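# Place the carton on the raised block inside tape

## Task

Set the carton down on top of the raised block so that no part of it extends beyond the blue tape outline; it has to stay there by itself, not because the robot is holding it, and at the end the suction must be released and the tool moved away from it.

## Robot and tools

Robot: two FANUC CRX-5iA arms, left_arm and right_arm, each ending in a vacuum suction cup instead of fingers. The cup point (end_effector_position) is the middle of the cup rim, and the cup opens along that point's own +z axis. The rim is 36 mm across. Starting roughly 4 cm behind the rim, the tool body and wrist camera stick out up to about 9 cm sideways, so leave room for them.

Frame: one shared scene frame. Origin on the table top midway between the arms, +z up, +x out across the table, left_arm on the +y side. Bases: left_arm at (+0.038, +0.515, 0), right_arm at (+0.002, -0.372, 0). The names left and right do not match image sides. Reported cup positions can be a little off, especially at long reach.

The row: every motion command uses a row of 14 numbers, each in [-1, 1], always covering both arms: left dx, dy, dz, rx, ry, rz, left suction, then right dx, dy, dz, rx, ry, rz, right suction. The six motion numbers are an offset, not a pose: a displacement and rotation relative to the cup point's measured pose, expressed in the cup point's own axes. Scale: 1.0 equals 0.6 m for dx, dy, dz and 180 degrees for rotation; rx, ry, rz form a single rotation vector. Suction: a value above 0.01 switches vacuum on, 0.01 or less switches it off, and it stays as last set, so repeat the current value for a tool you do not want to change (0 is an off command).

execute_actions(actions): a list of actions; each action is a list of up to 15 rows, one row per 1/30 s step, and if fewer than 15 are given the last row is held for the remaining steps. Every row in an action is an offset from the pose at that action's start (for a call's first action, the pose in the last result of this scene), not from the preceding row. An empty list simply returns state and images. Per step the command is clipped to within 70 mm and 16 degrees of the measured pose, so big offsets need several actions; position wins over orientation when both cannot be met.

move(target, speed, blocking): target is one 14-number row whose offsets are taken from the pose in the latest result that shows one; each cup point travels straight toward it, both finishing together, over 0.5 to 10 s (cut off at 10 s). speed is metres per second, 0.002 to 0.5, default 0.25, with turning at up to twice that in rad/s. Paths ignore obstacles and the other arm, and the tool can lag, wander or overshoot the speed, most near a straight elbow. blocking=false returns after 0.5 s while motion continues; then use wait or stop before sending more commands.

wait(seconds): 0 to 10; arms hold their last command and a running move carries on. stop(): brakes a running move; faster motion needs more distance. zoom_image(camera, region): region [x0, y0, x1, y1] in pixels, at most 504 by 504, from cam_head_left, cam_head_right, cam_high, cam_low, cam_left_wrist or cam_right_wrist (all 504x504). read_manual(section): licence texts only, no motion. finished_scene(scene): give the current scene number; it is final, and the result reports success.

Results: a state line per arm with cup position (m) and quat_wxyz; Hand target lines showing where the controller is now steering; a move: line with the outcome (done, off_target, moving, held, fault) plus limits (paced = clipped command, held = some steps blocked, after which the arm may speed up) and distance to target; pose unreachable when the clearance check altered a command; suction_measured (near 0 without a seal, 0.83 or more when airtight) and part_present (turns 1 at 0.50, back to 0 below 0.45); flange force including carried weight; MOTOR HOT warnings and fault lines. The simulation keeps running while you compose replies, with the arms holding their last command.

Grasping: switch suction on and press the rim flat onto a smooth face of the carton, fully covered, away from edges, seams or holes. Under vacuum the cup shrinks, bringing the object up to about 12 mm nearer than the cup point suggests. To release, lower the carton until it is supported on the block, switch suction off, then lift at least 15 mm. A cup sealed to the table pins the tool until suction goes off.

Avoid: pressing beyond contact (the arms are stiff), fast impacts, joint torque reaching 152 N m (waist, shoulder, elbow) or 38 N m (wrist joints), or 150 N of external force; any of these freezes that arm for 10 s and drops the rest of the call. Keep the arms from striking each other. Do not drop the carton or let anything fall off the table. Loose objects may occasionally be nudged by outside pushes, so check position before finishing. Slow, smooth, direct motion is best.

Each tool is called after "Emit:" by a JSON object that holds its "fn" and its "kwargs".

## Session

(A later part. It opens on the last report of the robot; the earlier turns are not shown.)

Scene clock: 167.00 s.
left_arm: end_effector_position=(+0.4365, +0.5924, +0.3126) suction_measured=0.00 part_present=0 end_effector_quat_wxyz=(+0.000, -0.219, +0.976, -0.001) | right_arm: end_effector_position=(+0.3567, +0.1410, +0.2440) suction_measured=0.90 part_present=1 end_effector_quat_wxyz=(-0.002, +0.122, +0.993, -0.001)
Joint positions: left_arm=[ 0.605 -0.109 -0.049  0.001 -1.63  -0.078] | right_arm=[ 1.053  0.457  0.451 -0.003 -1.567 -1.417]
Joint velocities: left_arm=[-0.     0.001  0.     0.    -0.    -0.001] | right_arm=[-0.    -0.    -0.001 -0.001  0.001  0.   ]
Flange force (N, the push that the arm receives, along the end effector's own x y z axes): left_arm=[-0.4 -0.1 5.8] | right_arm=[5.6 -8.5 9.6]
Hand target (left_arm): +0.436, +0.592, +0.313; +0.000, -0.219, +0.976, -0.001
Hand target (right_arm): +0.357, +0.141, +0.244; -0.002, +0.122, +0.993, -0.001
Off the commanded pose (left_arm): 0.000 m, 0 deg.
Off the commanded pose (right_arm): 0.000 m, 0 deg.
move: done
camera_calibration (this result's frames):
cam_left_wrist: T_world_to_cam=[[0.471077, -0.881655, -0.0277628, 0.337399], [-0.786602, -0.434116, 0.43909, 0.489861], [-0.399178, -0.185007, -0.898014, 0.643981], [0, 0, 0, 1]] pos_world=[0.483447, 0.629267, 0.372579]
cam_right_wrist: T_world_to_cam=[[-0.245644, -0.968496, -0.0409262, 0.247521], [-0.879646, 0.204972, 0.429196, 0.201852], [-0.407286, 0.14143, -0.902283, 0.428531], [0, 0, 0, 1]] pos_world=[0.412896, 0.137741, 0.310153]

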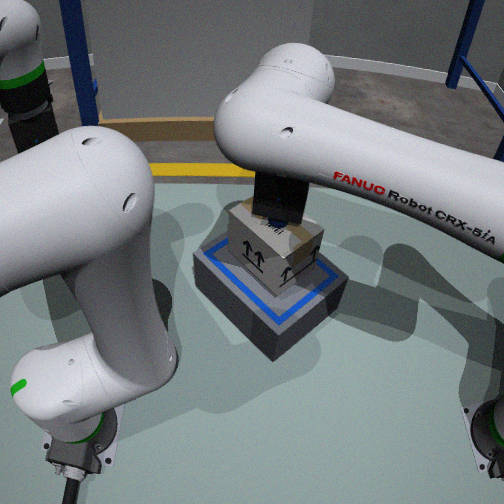

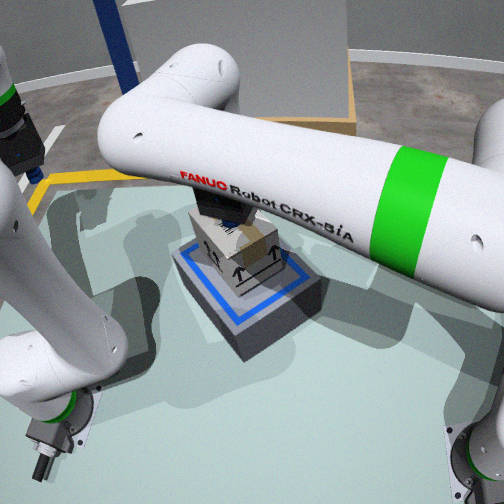

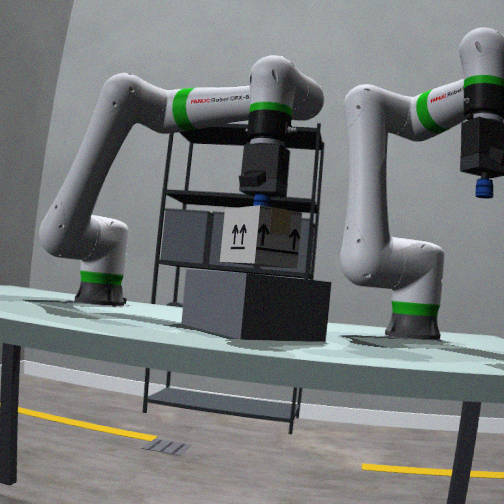

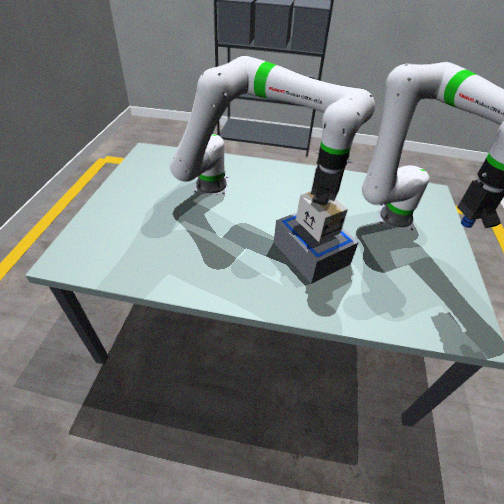

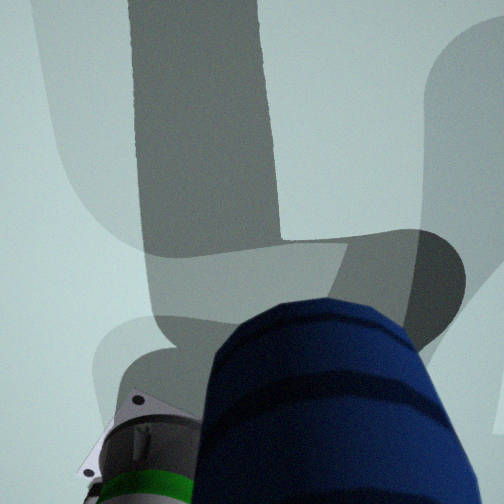

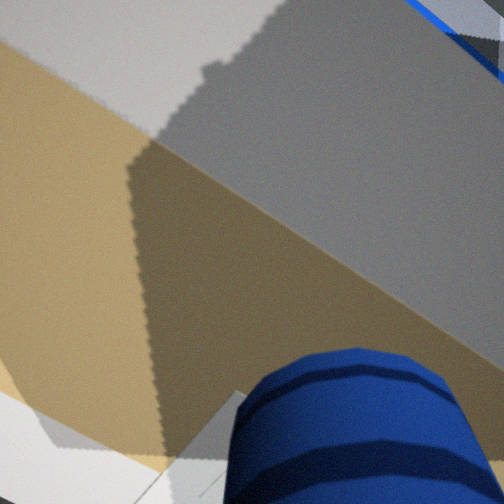

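Emit:
{"fn": "move", "kwargs": {"target": [0,0,0,0,0,0,0,0,0,0.028,0,0,0,1], "speed": 0.03}}

Emit:
{"fn": "zoom_image", "kwargs": {"camera": "cam_high", "region": [170, 170, 350, 350]}}

Scene clock: 174.03 s.
left_arm: end_effector_position=(+0.4365, +0.5924, +0.3126) suction_measured=0.00 part_present=0 end_effector_quat_wxyz=(+0.000, -0.219, +0.976, -0.001) | right_arm: end_effector_position=(+0.3568, +0.1409, +0.2273) suction_measured=0.90 part_present=1 end_effector_quat_wxyz=(-0.002, +0.122, +0.993, -0.001)
Joint positions: left_arm=[ 0.605 -0.109 -0.049  0.001 -1.63  -0.078] | right_arm=[ 1.053  0.458  0.414 -0.003 -1.529 -1.417]
Joint velocities: left_arm=[-0.    -0.001  0.    -0.    -0.     0.   ] | right_arm=[-0.     0.     0.001  0.001  0.001 -0.002]
Flange force (N, the push that the arm receives, along the end effector's own x y z axes): left_arm=[-0.5 1.2 6.2] | right_arm=[5.6 -4.3 8.1]
Hand target (left_arm): +0.436, +0.592, +0.313; +0.000, -0.219, +0.976, -0.001
Hand target (right_arm): +0.357, +0.141, +0.227; -0.002, +0.122, +0.993, -0.001
Off the commanded pose (left_arm): 0.000 m, 0 deg.
Off the commanded pose (right_arm): 0.000 m, 0 deg.
move: done
camera_calibration (this result's frames):
cam_left_wrist: T_world_to_cam=[[0.471077, -0.881655, -0.0277628, 0.337399], [-0.786602, -0.434116, 0.43909, 0.489861], [-0.399178, -0.185007, -0.898014, 0.643981], [0, 0, 0, 1]] pos_world=[0.483448, 0.629267, 0.372578]
cam_right_wrist: T_world_to_cam=[[-0.245759, -0.968469, -0.0408616, 0.246841], [-0.879715, 0.205137, 0.428976, 0.209181], [-0.407067, 0.141371, -0.902391, 0.413396], [0, 0, 0, 1]] pos_world=[0.412964, 0.137705, 0.293398]

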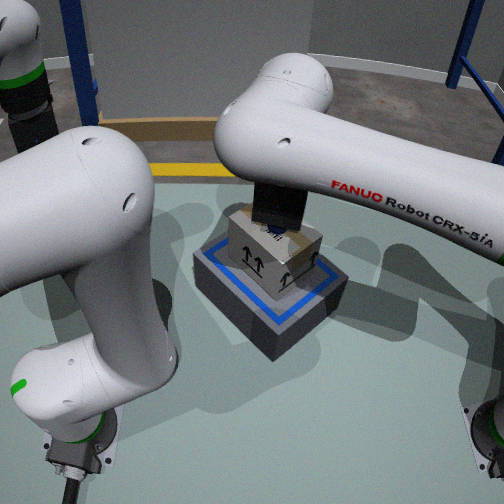

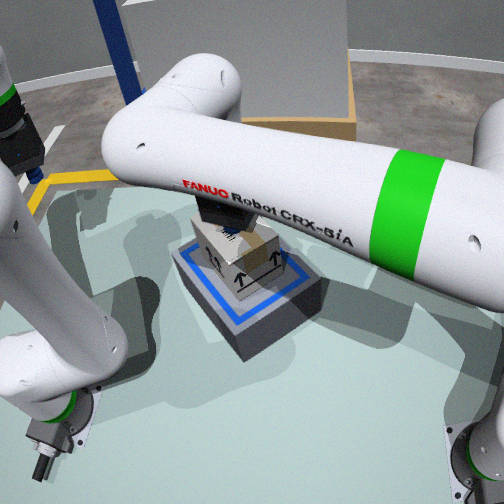

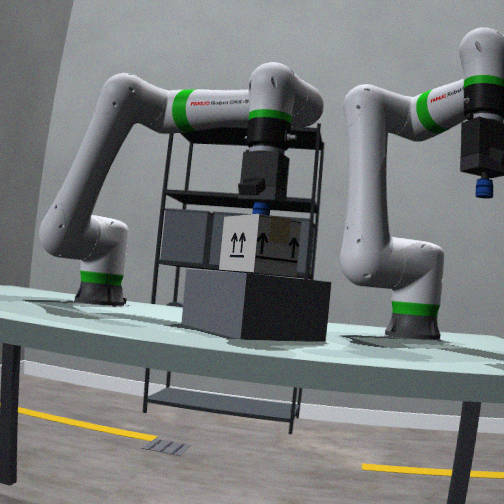

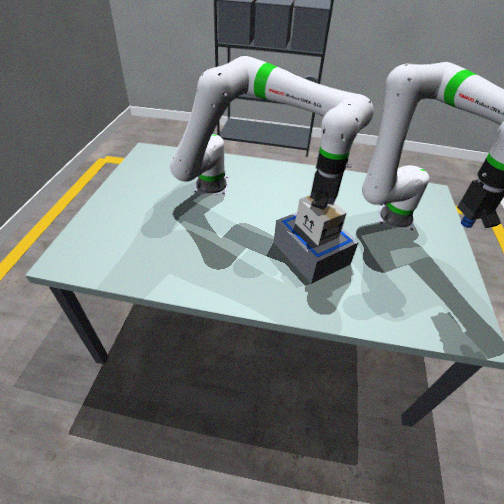

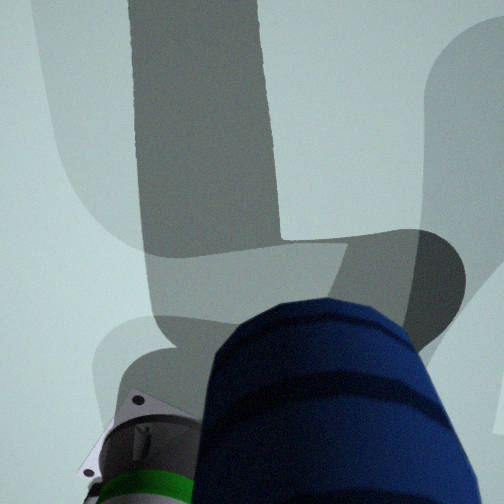

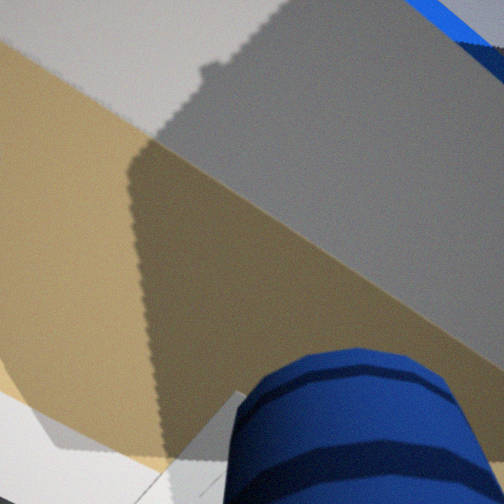

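Region (170, 170, 350, 350) of cam_high's 504x504 image, scaled by 2.800, with more detail than that image has.

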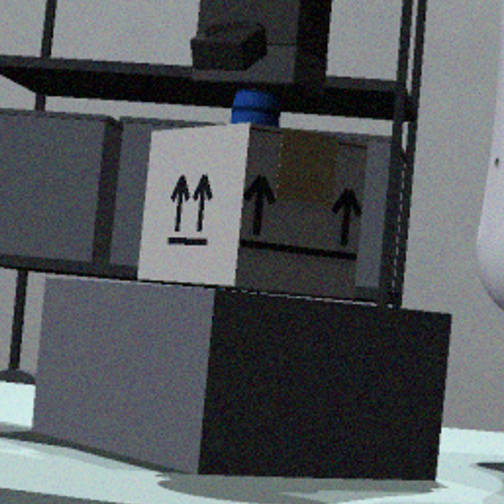

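Emit:
{"fn": "move", "kwargs": {"target": [0,0,0,0,0,0,0,0,0,0.012,0,0,0,1], "speed": 0.015}}

Emit:
{"fn": "zoom_image", "kwargs": {"camera": "cam_high", "region": [170, 170, 350, 350]}}

Scene clock: 181.30 s.
left_arm: end_effector_position=(+0.4365, +0.5924, +0.3126) suction_measured=0.00 part_present=0 end_effector_quat_wxyz=(+0.000, -0.219, +0.976, -0.001) | right_arm: end_effector_position=(+0.3568, +0.1410, +0.2204) suction_measured=0.90 part_present=1 end_effector_quat_wxyz=(-0.002, +0.122, +0.993, -0.000)
Joint positions: left_arm=[ 0.605 -0.109 -0.049  0.001 -1.63  -0.078] | right_arm=[ 1.053  0.459  0.399 -0.003 -1.512 -1.417]
Joint velocities: left_arm=[-0.001  0.001  0.     0.     0.001  0.001] | right_arm=[-0.    -0.    -0.003 -0.001  0.001  0.   ]
Flange force (N, the push that the arm receives, along the end effector's own x y z axes): left_arm=[0.1 1.7 5.4] | right_arm=[14.4 -7.4 -72.1]
Hand target (left_arm): +0.436, +0.592, +0.313; +0.000, -0.219, +0.976, -0.001
Hand target (right_arm): +0.357, +0.141, +0.220; -0.002, +0.122, +0.993, -0.001
Off the commanded pose (left_arm): 0.000 m, 0 deg.
Off the commanded pose (right_arm): 0.000 m, 0 deg.
move: done
camera_calibration (this result's frames):
cam_left_wrist: T_world_to_cam=[[0.471077, -0.881655, -0.0277627, 0.337399], [-0.786602, -0.434116, 0.43909, 0.489861], [-0.399178, -0.185007, -0.898014, 0.643981], [0, 0, 0, 1]] pos_world=[0.483448, 0.629267, 0.372579]
cam_right_wrist: T_world_to_cam=[[-0.245746, -0.968452, -0.0413463, 0.246704], [-0.87982, 0.204947, 0.428851, 0.212229], [-0.406848, 0.141766, -0.902429, 0.407044], [0, 0, 0, 1]] pos_world=[0.412955, 0.137721, 0.286514]

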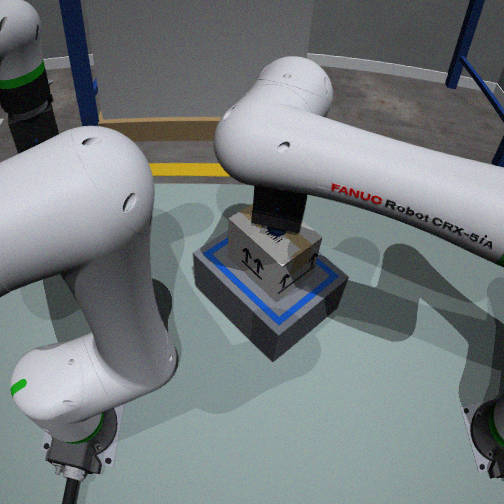

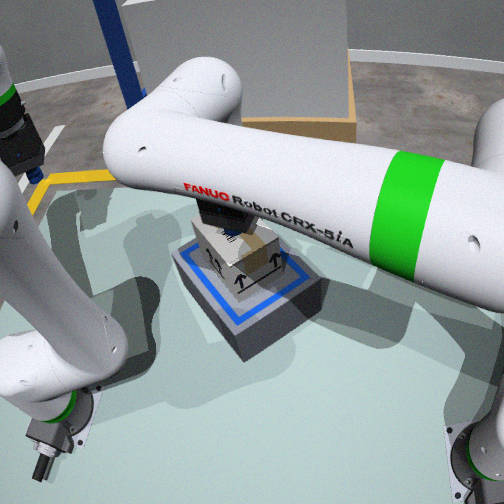

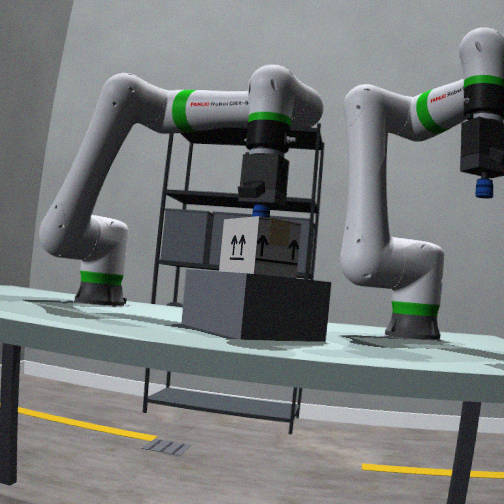

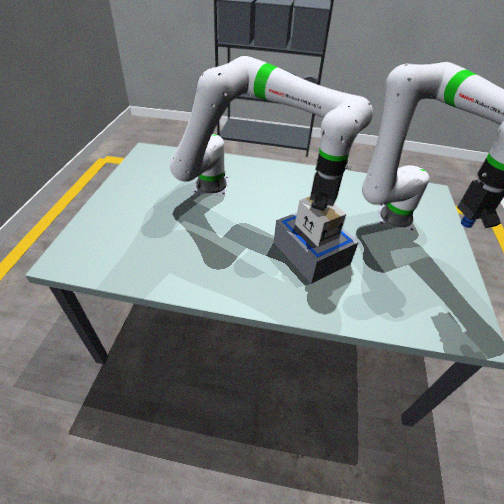

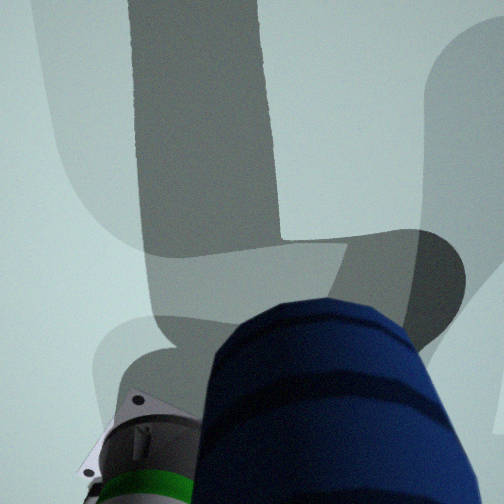

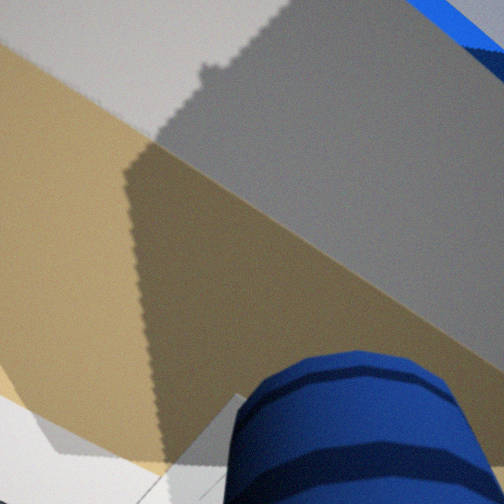

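Region (170, 170, 350, 350) of cam_high's 504x504 image, scaled by 2.800, with more detail than that image has.

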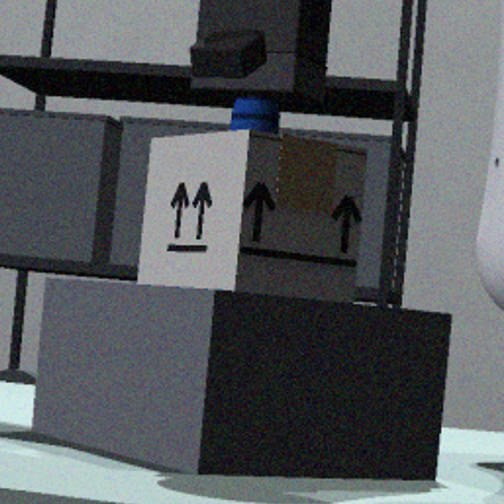

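Pressing hard; ease up and release.

Emit:
{"fn": "execute_actions", "kwargs": {"actions": [[[0,0,0,0,0,0,0,0,0,-0.005,0,0,0,1]],[[0,0,0,0,0,0,0,0,0,0,0,0,0,0]]]}}

Emit:
{"fn": "move", "kwargs": {"target": [0,0,0,0,0,0,0,0,0,-0.13,0,0,0,0], "speed": 0.15}}

Emit:
{"fn": "move", "kwargs": {"target": [0,0,0,0,0,0,0,-0.15,-0.6,0,0,0,0,0], "speed": 0.3}}

Emit:
{"fn": "zoom_image", "kwargs": {"camera": "cam_head_left", "region": [180, 170, 360, 370]}}

Emit:
{"fn": "zoom_image", "kwargs": {"camera": "cam_low", "region": [250, 160, 390, 300]}}

Scene clock: 199.37 s.
left_arm: end_effector_position=(+0.4365, +0.5924, +0.3126) suction_measured=0.00 part_present=0 end_effector_quat_wxyz=(+0.000, -0.219, +0.976, -0.001) | right_arm: end_effector_position=(+0.3568, +0.1409, +0.2234) suction_measured=0.01 part_present=0 end_effector_quat_wxyz=(-0.002, +0.122, +0.993, -0.000)
Joint positions: left_arm=[ 0.605 -0.109 -0.049  0.001 -1.63  -0.078] | right_arm=[ 1.053  0.458  0.405 -0.003 -1.519 -1.417]
Joint velocities: left_arm=[-0.     0.002 -0.    -0.     0.001  0.   ] | right_arm=[-0.     0.002  0.001 -0.     0.     0.   ]
Flange force (N, the push that the arm receives, along the end effector's own x y z axes): left_arm=[0.0 2.1 5.9] | right_arm=[5.5 -8.0 -11.2]
Flange force at the end of the 1st action (N, along the end effector's axes at the end of the call): left_arm=[0.2 1.6 5.7] | right_arm=[4.5 -10.2 9.0]
Hand target (left_arm): +0.436, +0.592, +0.313; +0.000, -0.219, +0.976, -0.001
Hand target (right_arm): +0.357, +0.141, +0.223; -0.002, +0.122, +0.993, -0.000
Off the commanded pose (left_arm): 0.000 m, 0 deg.
Off the commanded pose (right_arm): 0.000 m, 0 deg.
camera_calibration (this result's frames):
cam_left_wrist: T_world_to_cam=[[0.471077, -0.881655, -0.0277628, 0.337399], [-0.786602, -0.434116, 0.43909, 0.489861], [-0.399178, -0.185007, -0.898014, 0.643981], [0, 0, 0, 1]] pos_world=[0.483448, 0.629267, 0.372578]
cam_right_wrist: T_world_to_cam=[[-0.245874, -0.96842, -0.0413324, 0.246829], [-0.879772, 0.205062, 0.428895, 0.210963], [-0.406874, 0.141817, -0.902409, 0.409779], [0, 0, 0, 1]] pos_world=[0.413017, 0.13766, 0.289509]

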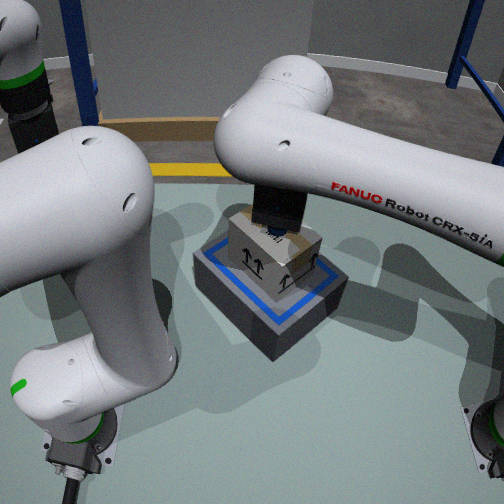

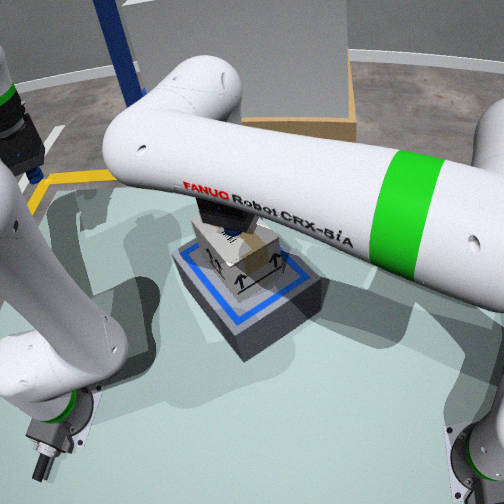

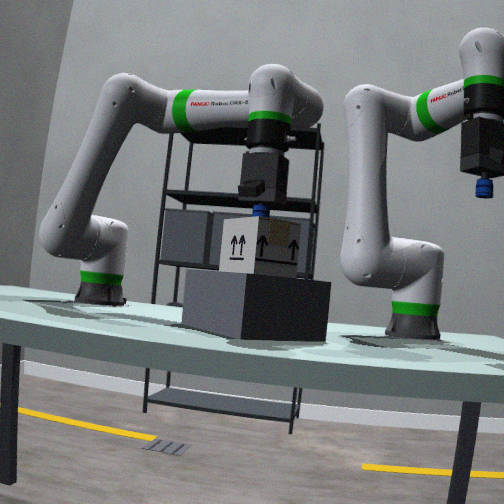

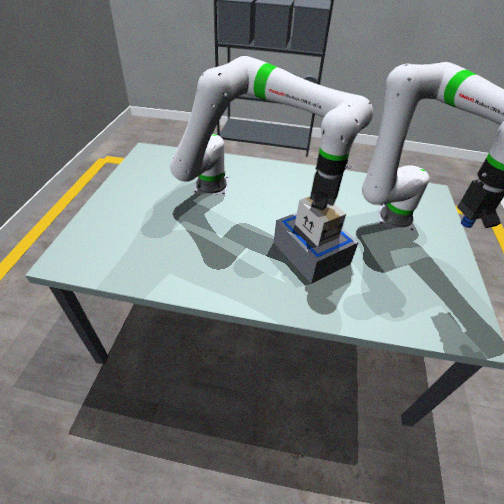

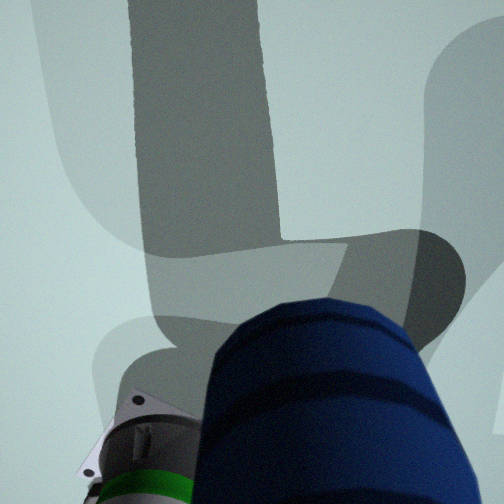

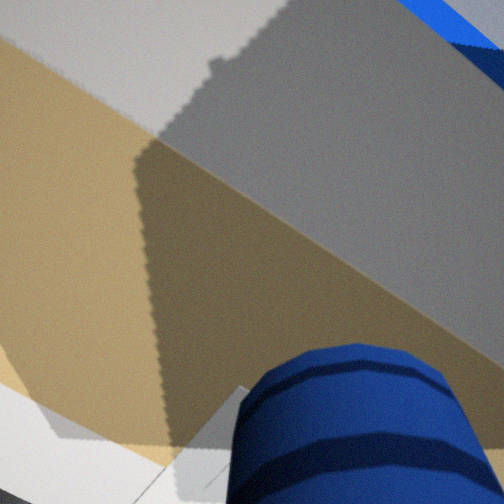

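Scene clock: 200.27 s.
left_arm: end_effector_position=(+0.4365, +0.5924, +0.3126) suction_measured=0.00 part_present=0 end_effector_quat_wxyz=(+0.000, -0.219, +0.976, -0.001) | right_arm: end_effector_position=(+0.3568, +0.1409, +0.3014) suction_measured=0.01 part_present=0 end_effector_quat_wxyz=(-0.001, +0.121, +0.993, -0.000)
Joint positions: left_arm=[ 0.605 -0.109 -0.049  0.001 -1.63  -0.078] | right_arm=[ 1.053  0.467  0.599 -0.002 -1.704 -1.417]
Joint velocities: left_arm=[-0.     0.    -0.    -0.    -0.001 -0.   ] | right_arm=[-0.     0.     0.001 -0.    -0.001  0.   ]
Flange force (N, the push that the arm receives, along the end effector's own x y z axes): left_arm=[1.2 1.9 6.3] | right_arm=[4.9 -11.8 4.9]
Hand target (left_arm): +0.436, +0.592, +0.313; +0.000, -0.219, +0.976, -0.001
Hand target (right_arm): +0.357, +0.141, +0.301; -0.002, +0.121, +0.993, -0.000
Off the commanded pose (left_arm): 0.000 m, 0 deg.
Off the commanded pose (right_arm): 0.000 m, 0 deg.
move: done
camera_calibration (this result's frames):
cam_left_wrist: T_world_to_cam=[[0.471077, -0.881655, -0.0277628, 0.3374], [-0.786602, -0.434116, 0.43909, 0.48986], [-0.399178, -0.185007, -0.898014, 0.643981], [0, 0, 0, 1]] pos_world=[0.483448, 0.629267, 0.372578]
cam_right_wrist: T_world_to_cam=[[-0.245341, -0.968559, -0.0412553, 0.249859], [-0.880063, 0.204674, 0.428482, 0.177755], [-0.406566, 0.141432, -0.902608, 0.480176], [0, 0, 0, 1]] pos_world=[0.41296, 0.137709, 0.367554]

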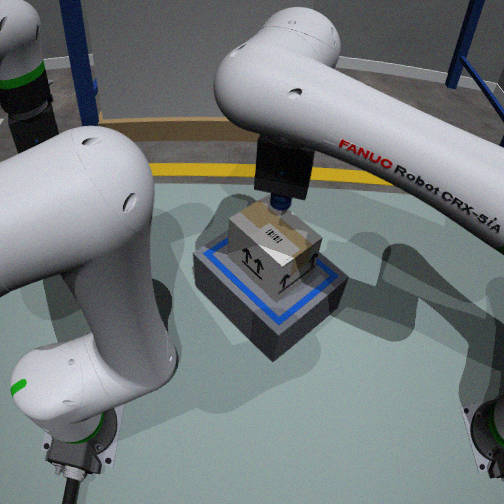

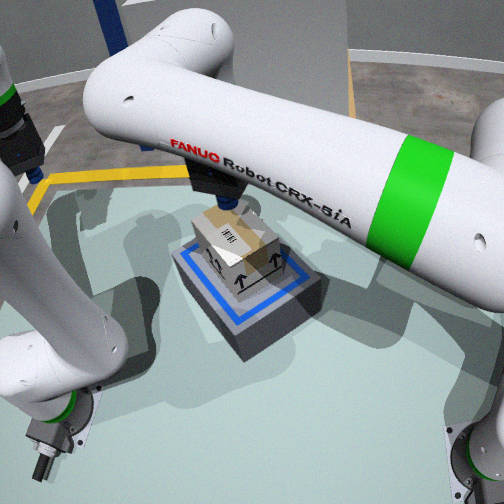

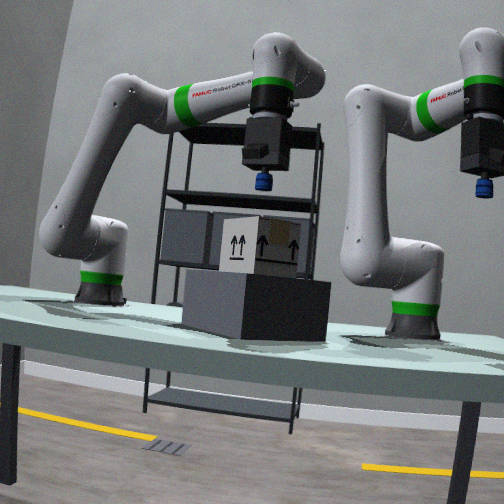

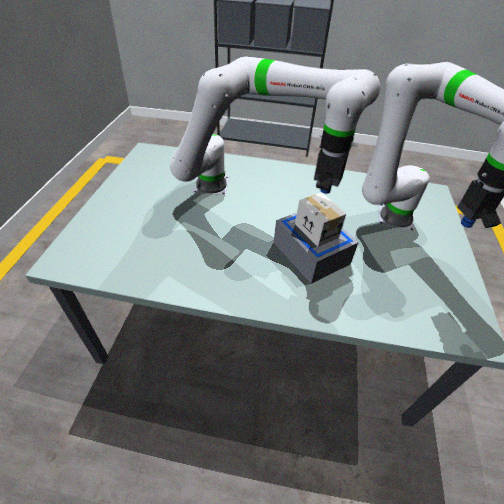

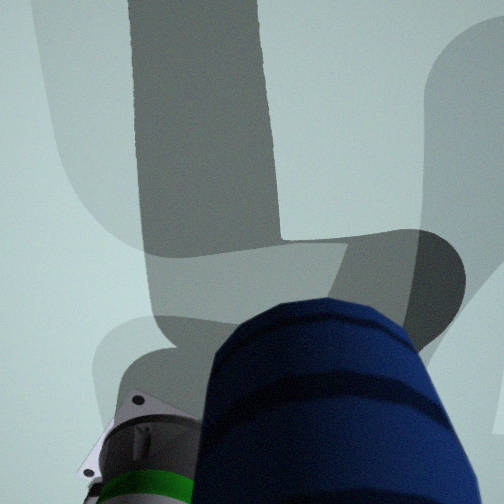

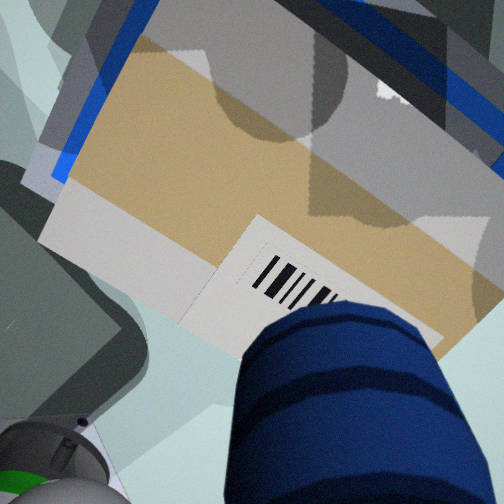

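Scene clock: 201.97 s.
left_arm: end_effector_position=(+0.4365, +0.5924, +0.3126) suction_measured=0.00 part_present=0 end_effector_quat_wxyz=(+0.000, -0.219, +0.976, -0.001) | right_arm: end_effector_position=(+0.3579, -0.2298, +0.3018) suction_measured=0.01 part_present=0 end_effector_quat_wxyz=(-0.001, +0.122, +0.993, +0.000)
Joint positions: left_arm=[ 0.605 -0.109 -0.049  0.001 -1.63  -0.078] | right_arm=[ 0.602 -0.166 -0.123 -0.003 -1.616 -0.967]
Joint velocities: left_arm=[-0.001  0.002 -0.     0.     0.001  0.001] | right_arm=[-0.002 -0.    -0.    -0.001 -0.     0.002]
Flange force (N, the push that the arm receives, along the end effector's own x y z axes): left_arm=[0.7 1.8 6.4] | right_arm=[4.2 1.7 1.6]
Hand target (left_arm): +0.436, +0.592, +0.313; +0.000, -0.219, +0.976, -0.001
Hand target (right_arm): +0.358, -0.230, +0.302; -0.001, +0.122, +0.993, +0.000
Off the commanded pose (left_arm): 0.000 m, 0 deg.
Off the commanded pose (right_arm): 0.001 m, 0 deg.
move: done
camera_calibration (this result's frames):
cam_left_wrist: T_world_to_cam=[[0.471077, -0.881655, -0.0277627, 0.3374], [-0.786602, -0.434116, 0.43909, 0.489861], [-0.399178, -0.185007, -0.898014, 0.643981], [0, 0, 0, 1]] pos_world=[0.483448, 0.629267, 0.372578]
cam_right_wrist: T_world_to_cam=[[-0.245569, -0.968439, -0.0426856, -0.108394], [-0.87997, 0.204232, 0.428885, 0.25417], [-0.406631, 0.142883, -0.90235, 0.533648], [0, 0, 0, 1]] pos_world=[0.414041, -0.233131, 0.3679]

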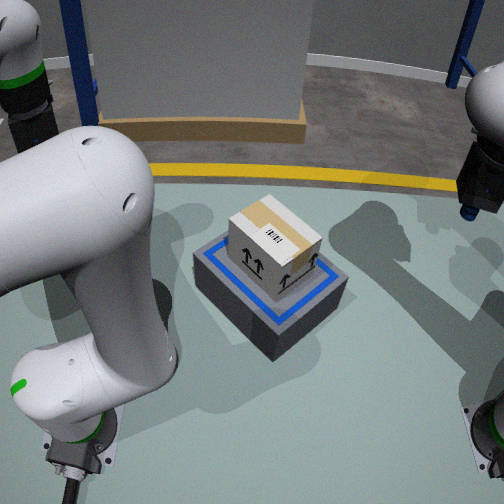

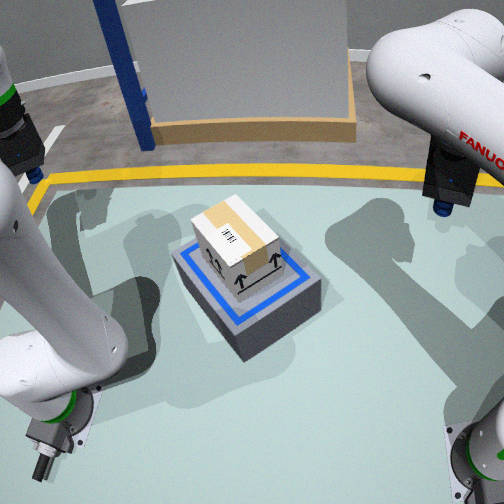

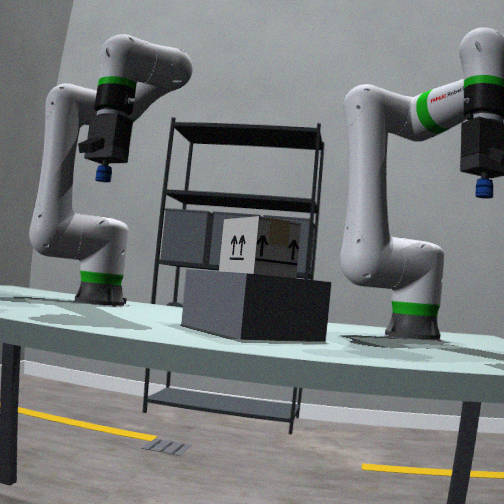

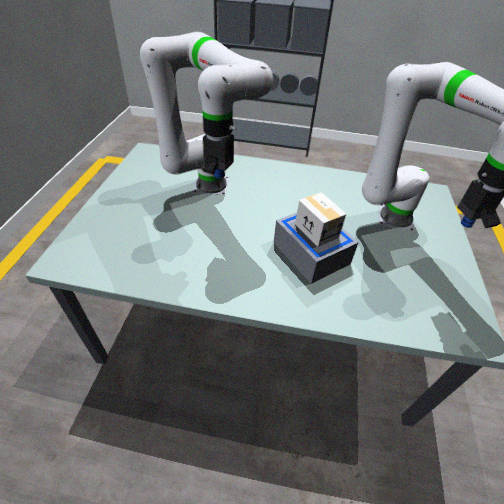

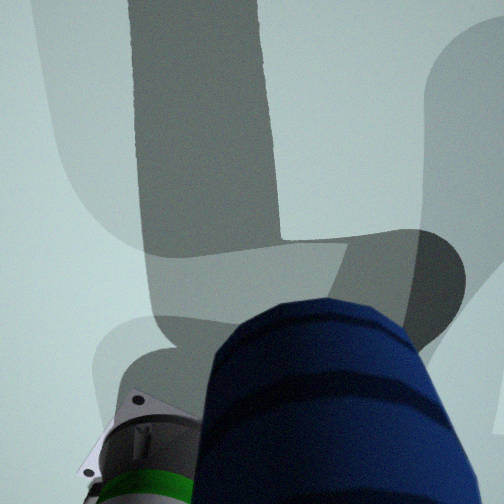

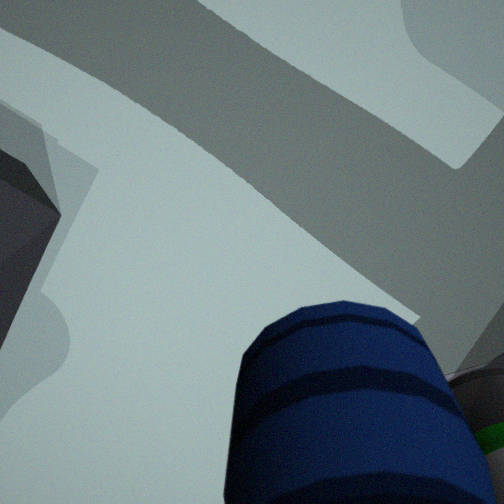

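Region (180, 170, 360, 370) of cam_head_left's 504x504 image, scaled by 2.520, with more detail than that image has; it fills the left 454 columns of this view, and the rest is white.

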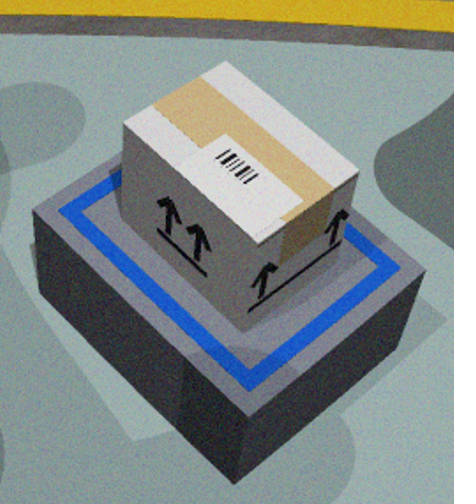

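Region (250, 160, 390, 300) of cam_low's 504x504 image, scaled by 3.600, with more detail than that image has.

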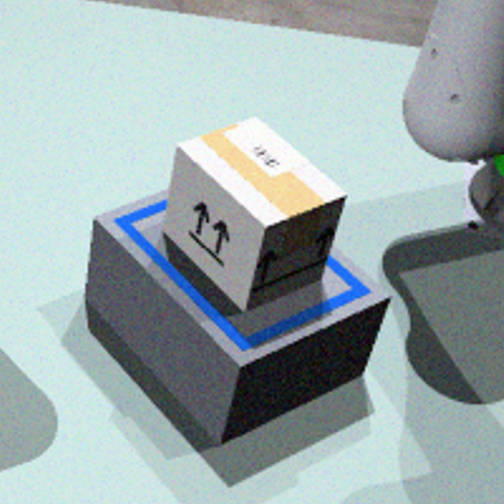

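Emit:
{"fn": "finished_scene", "kwargs": {"scene": 1}}

The scene is finished: the task was done.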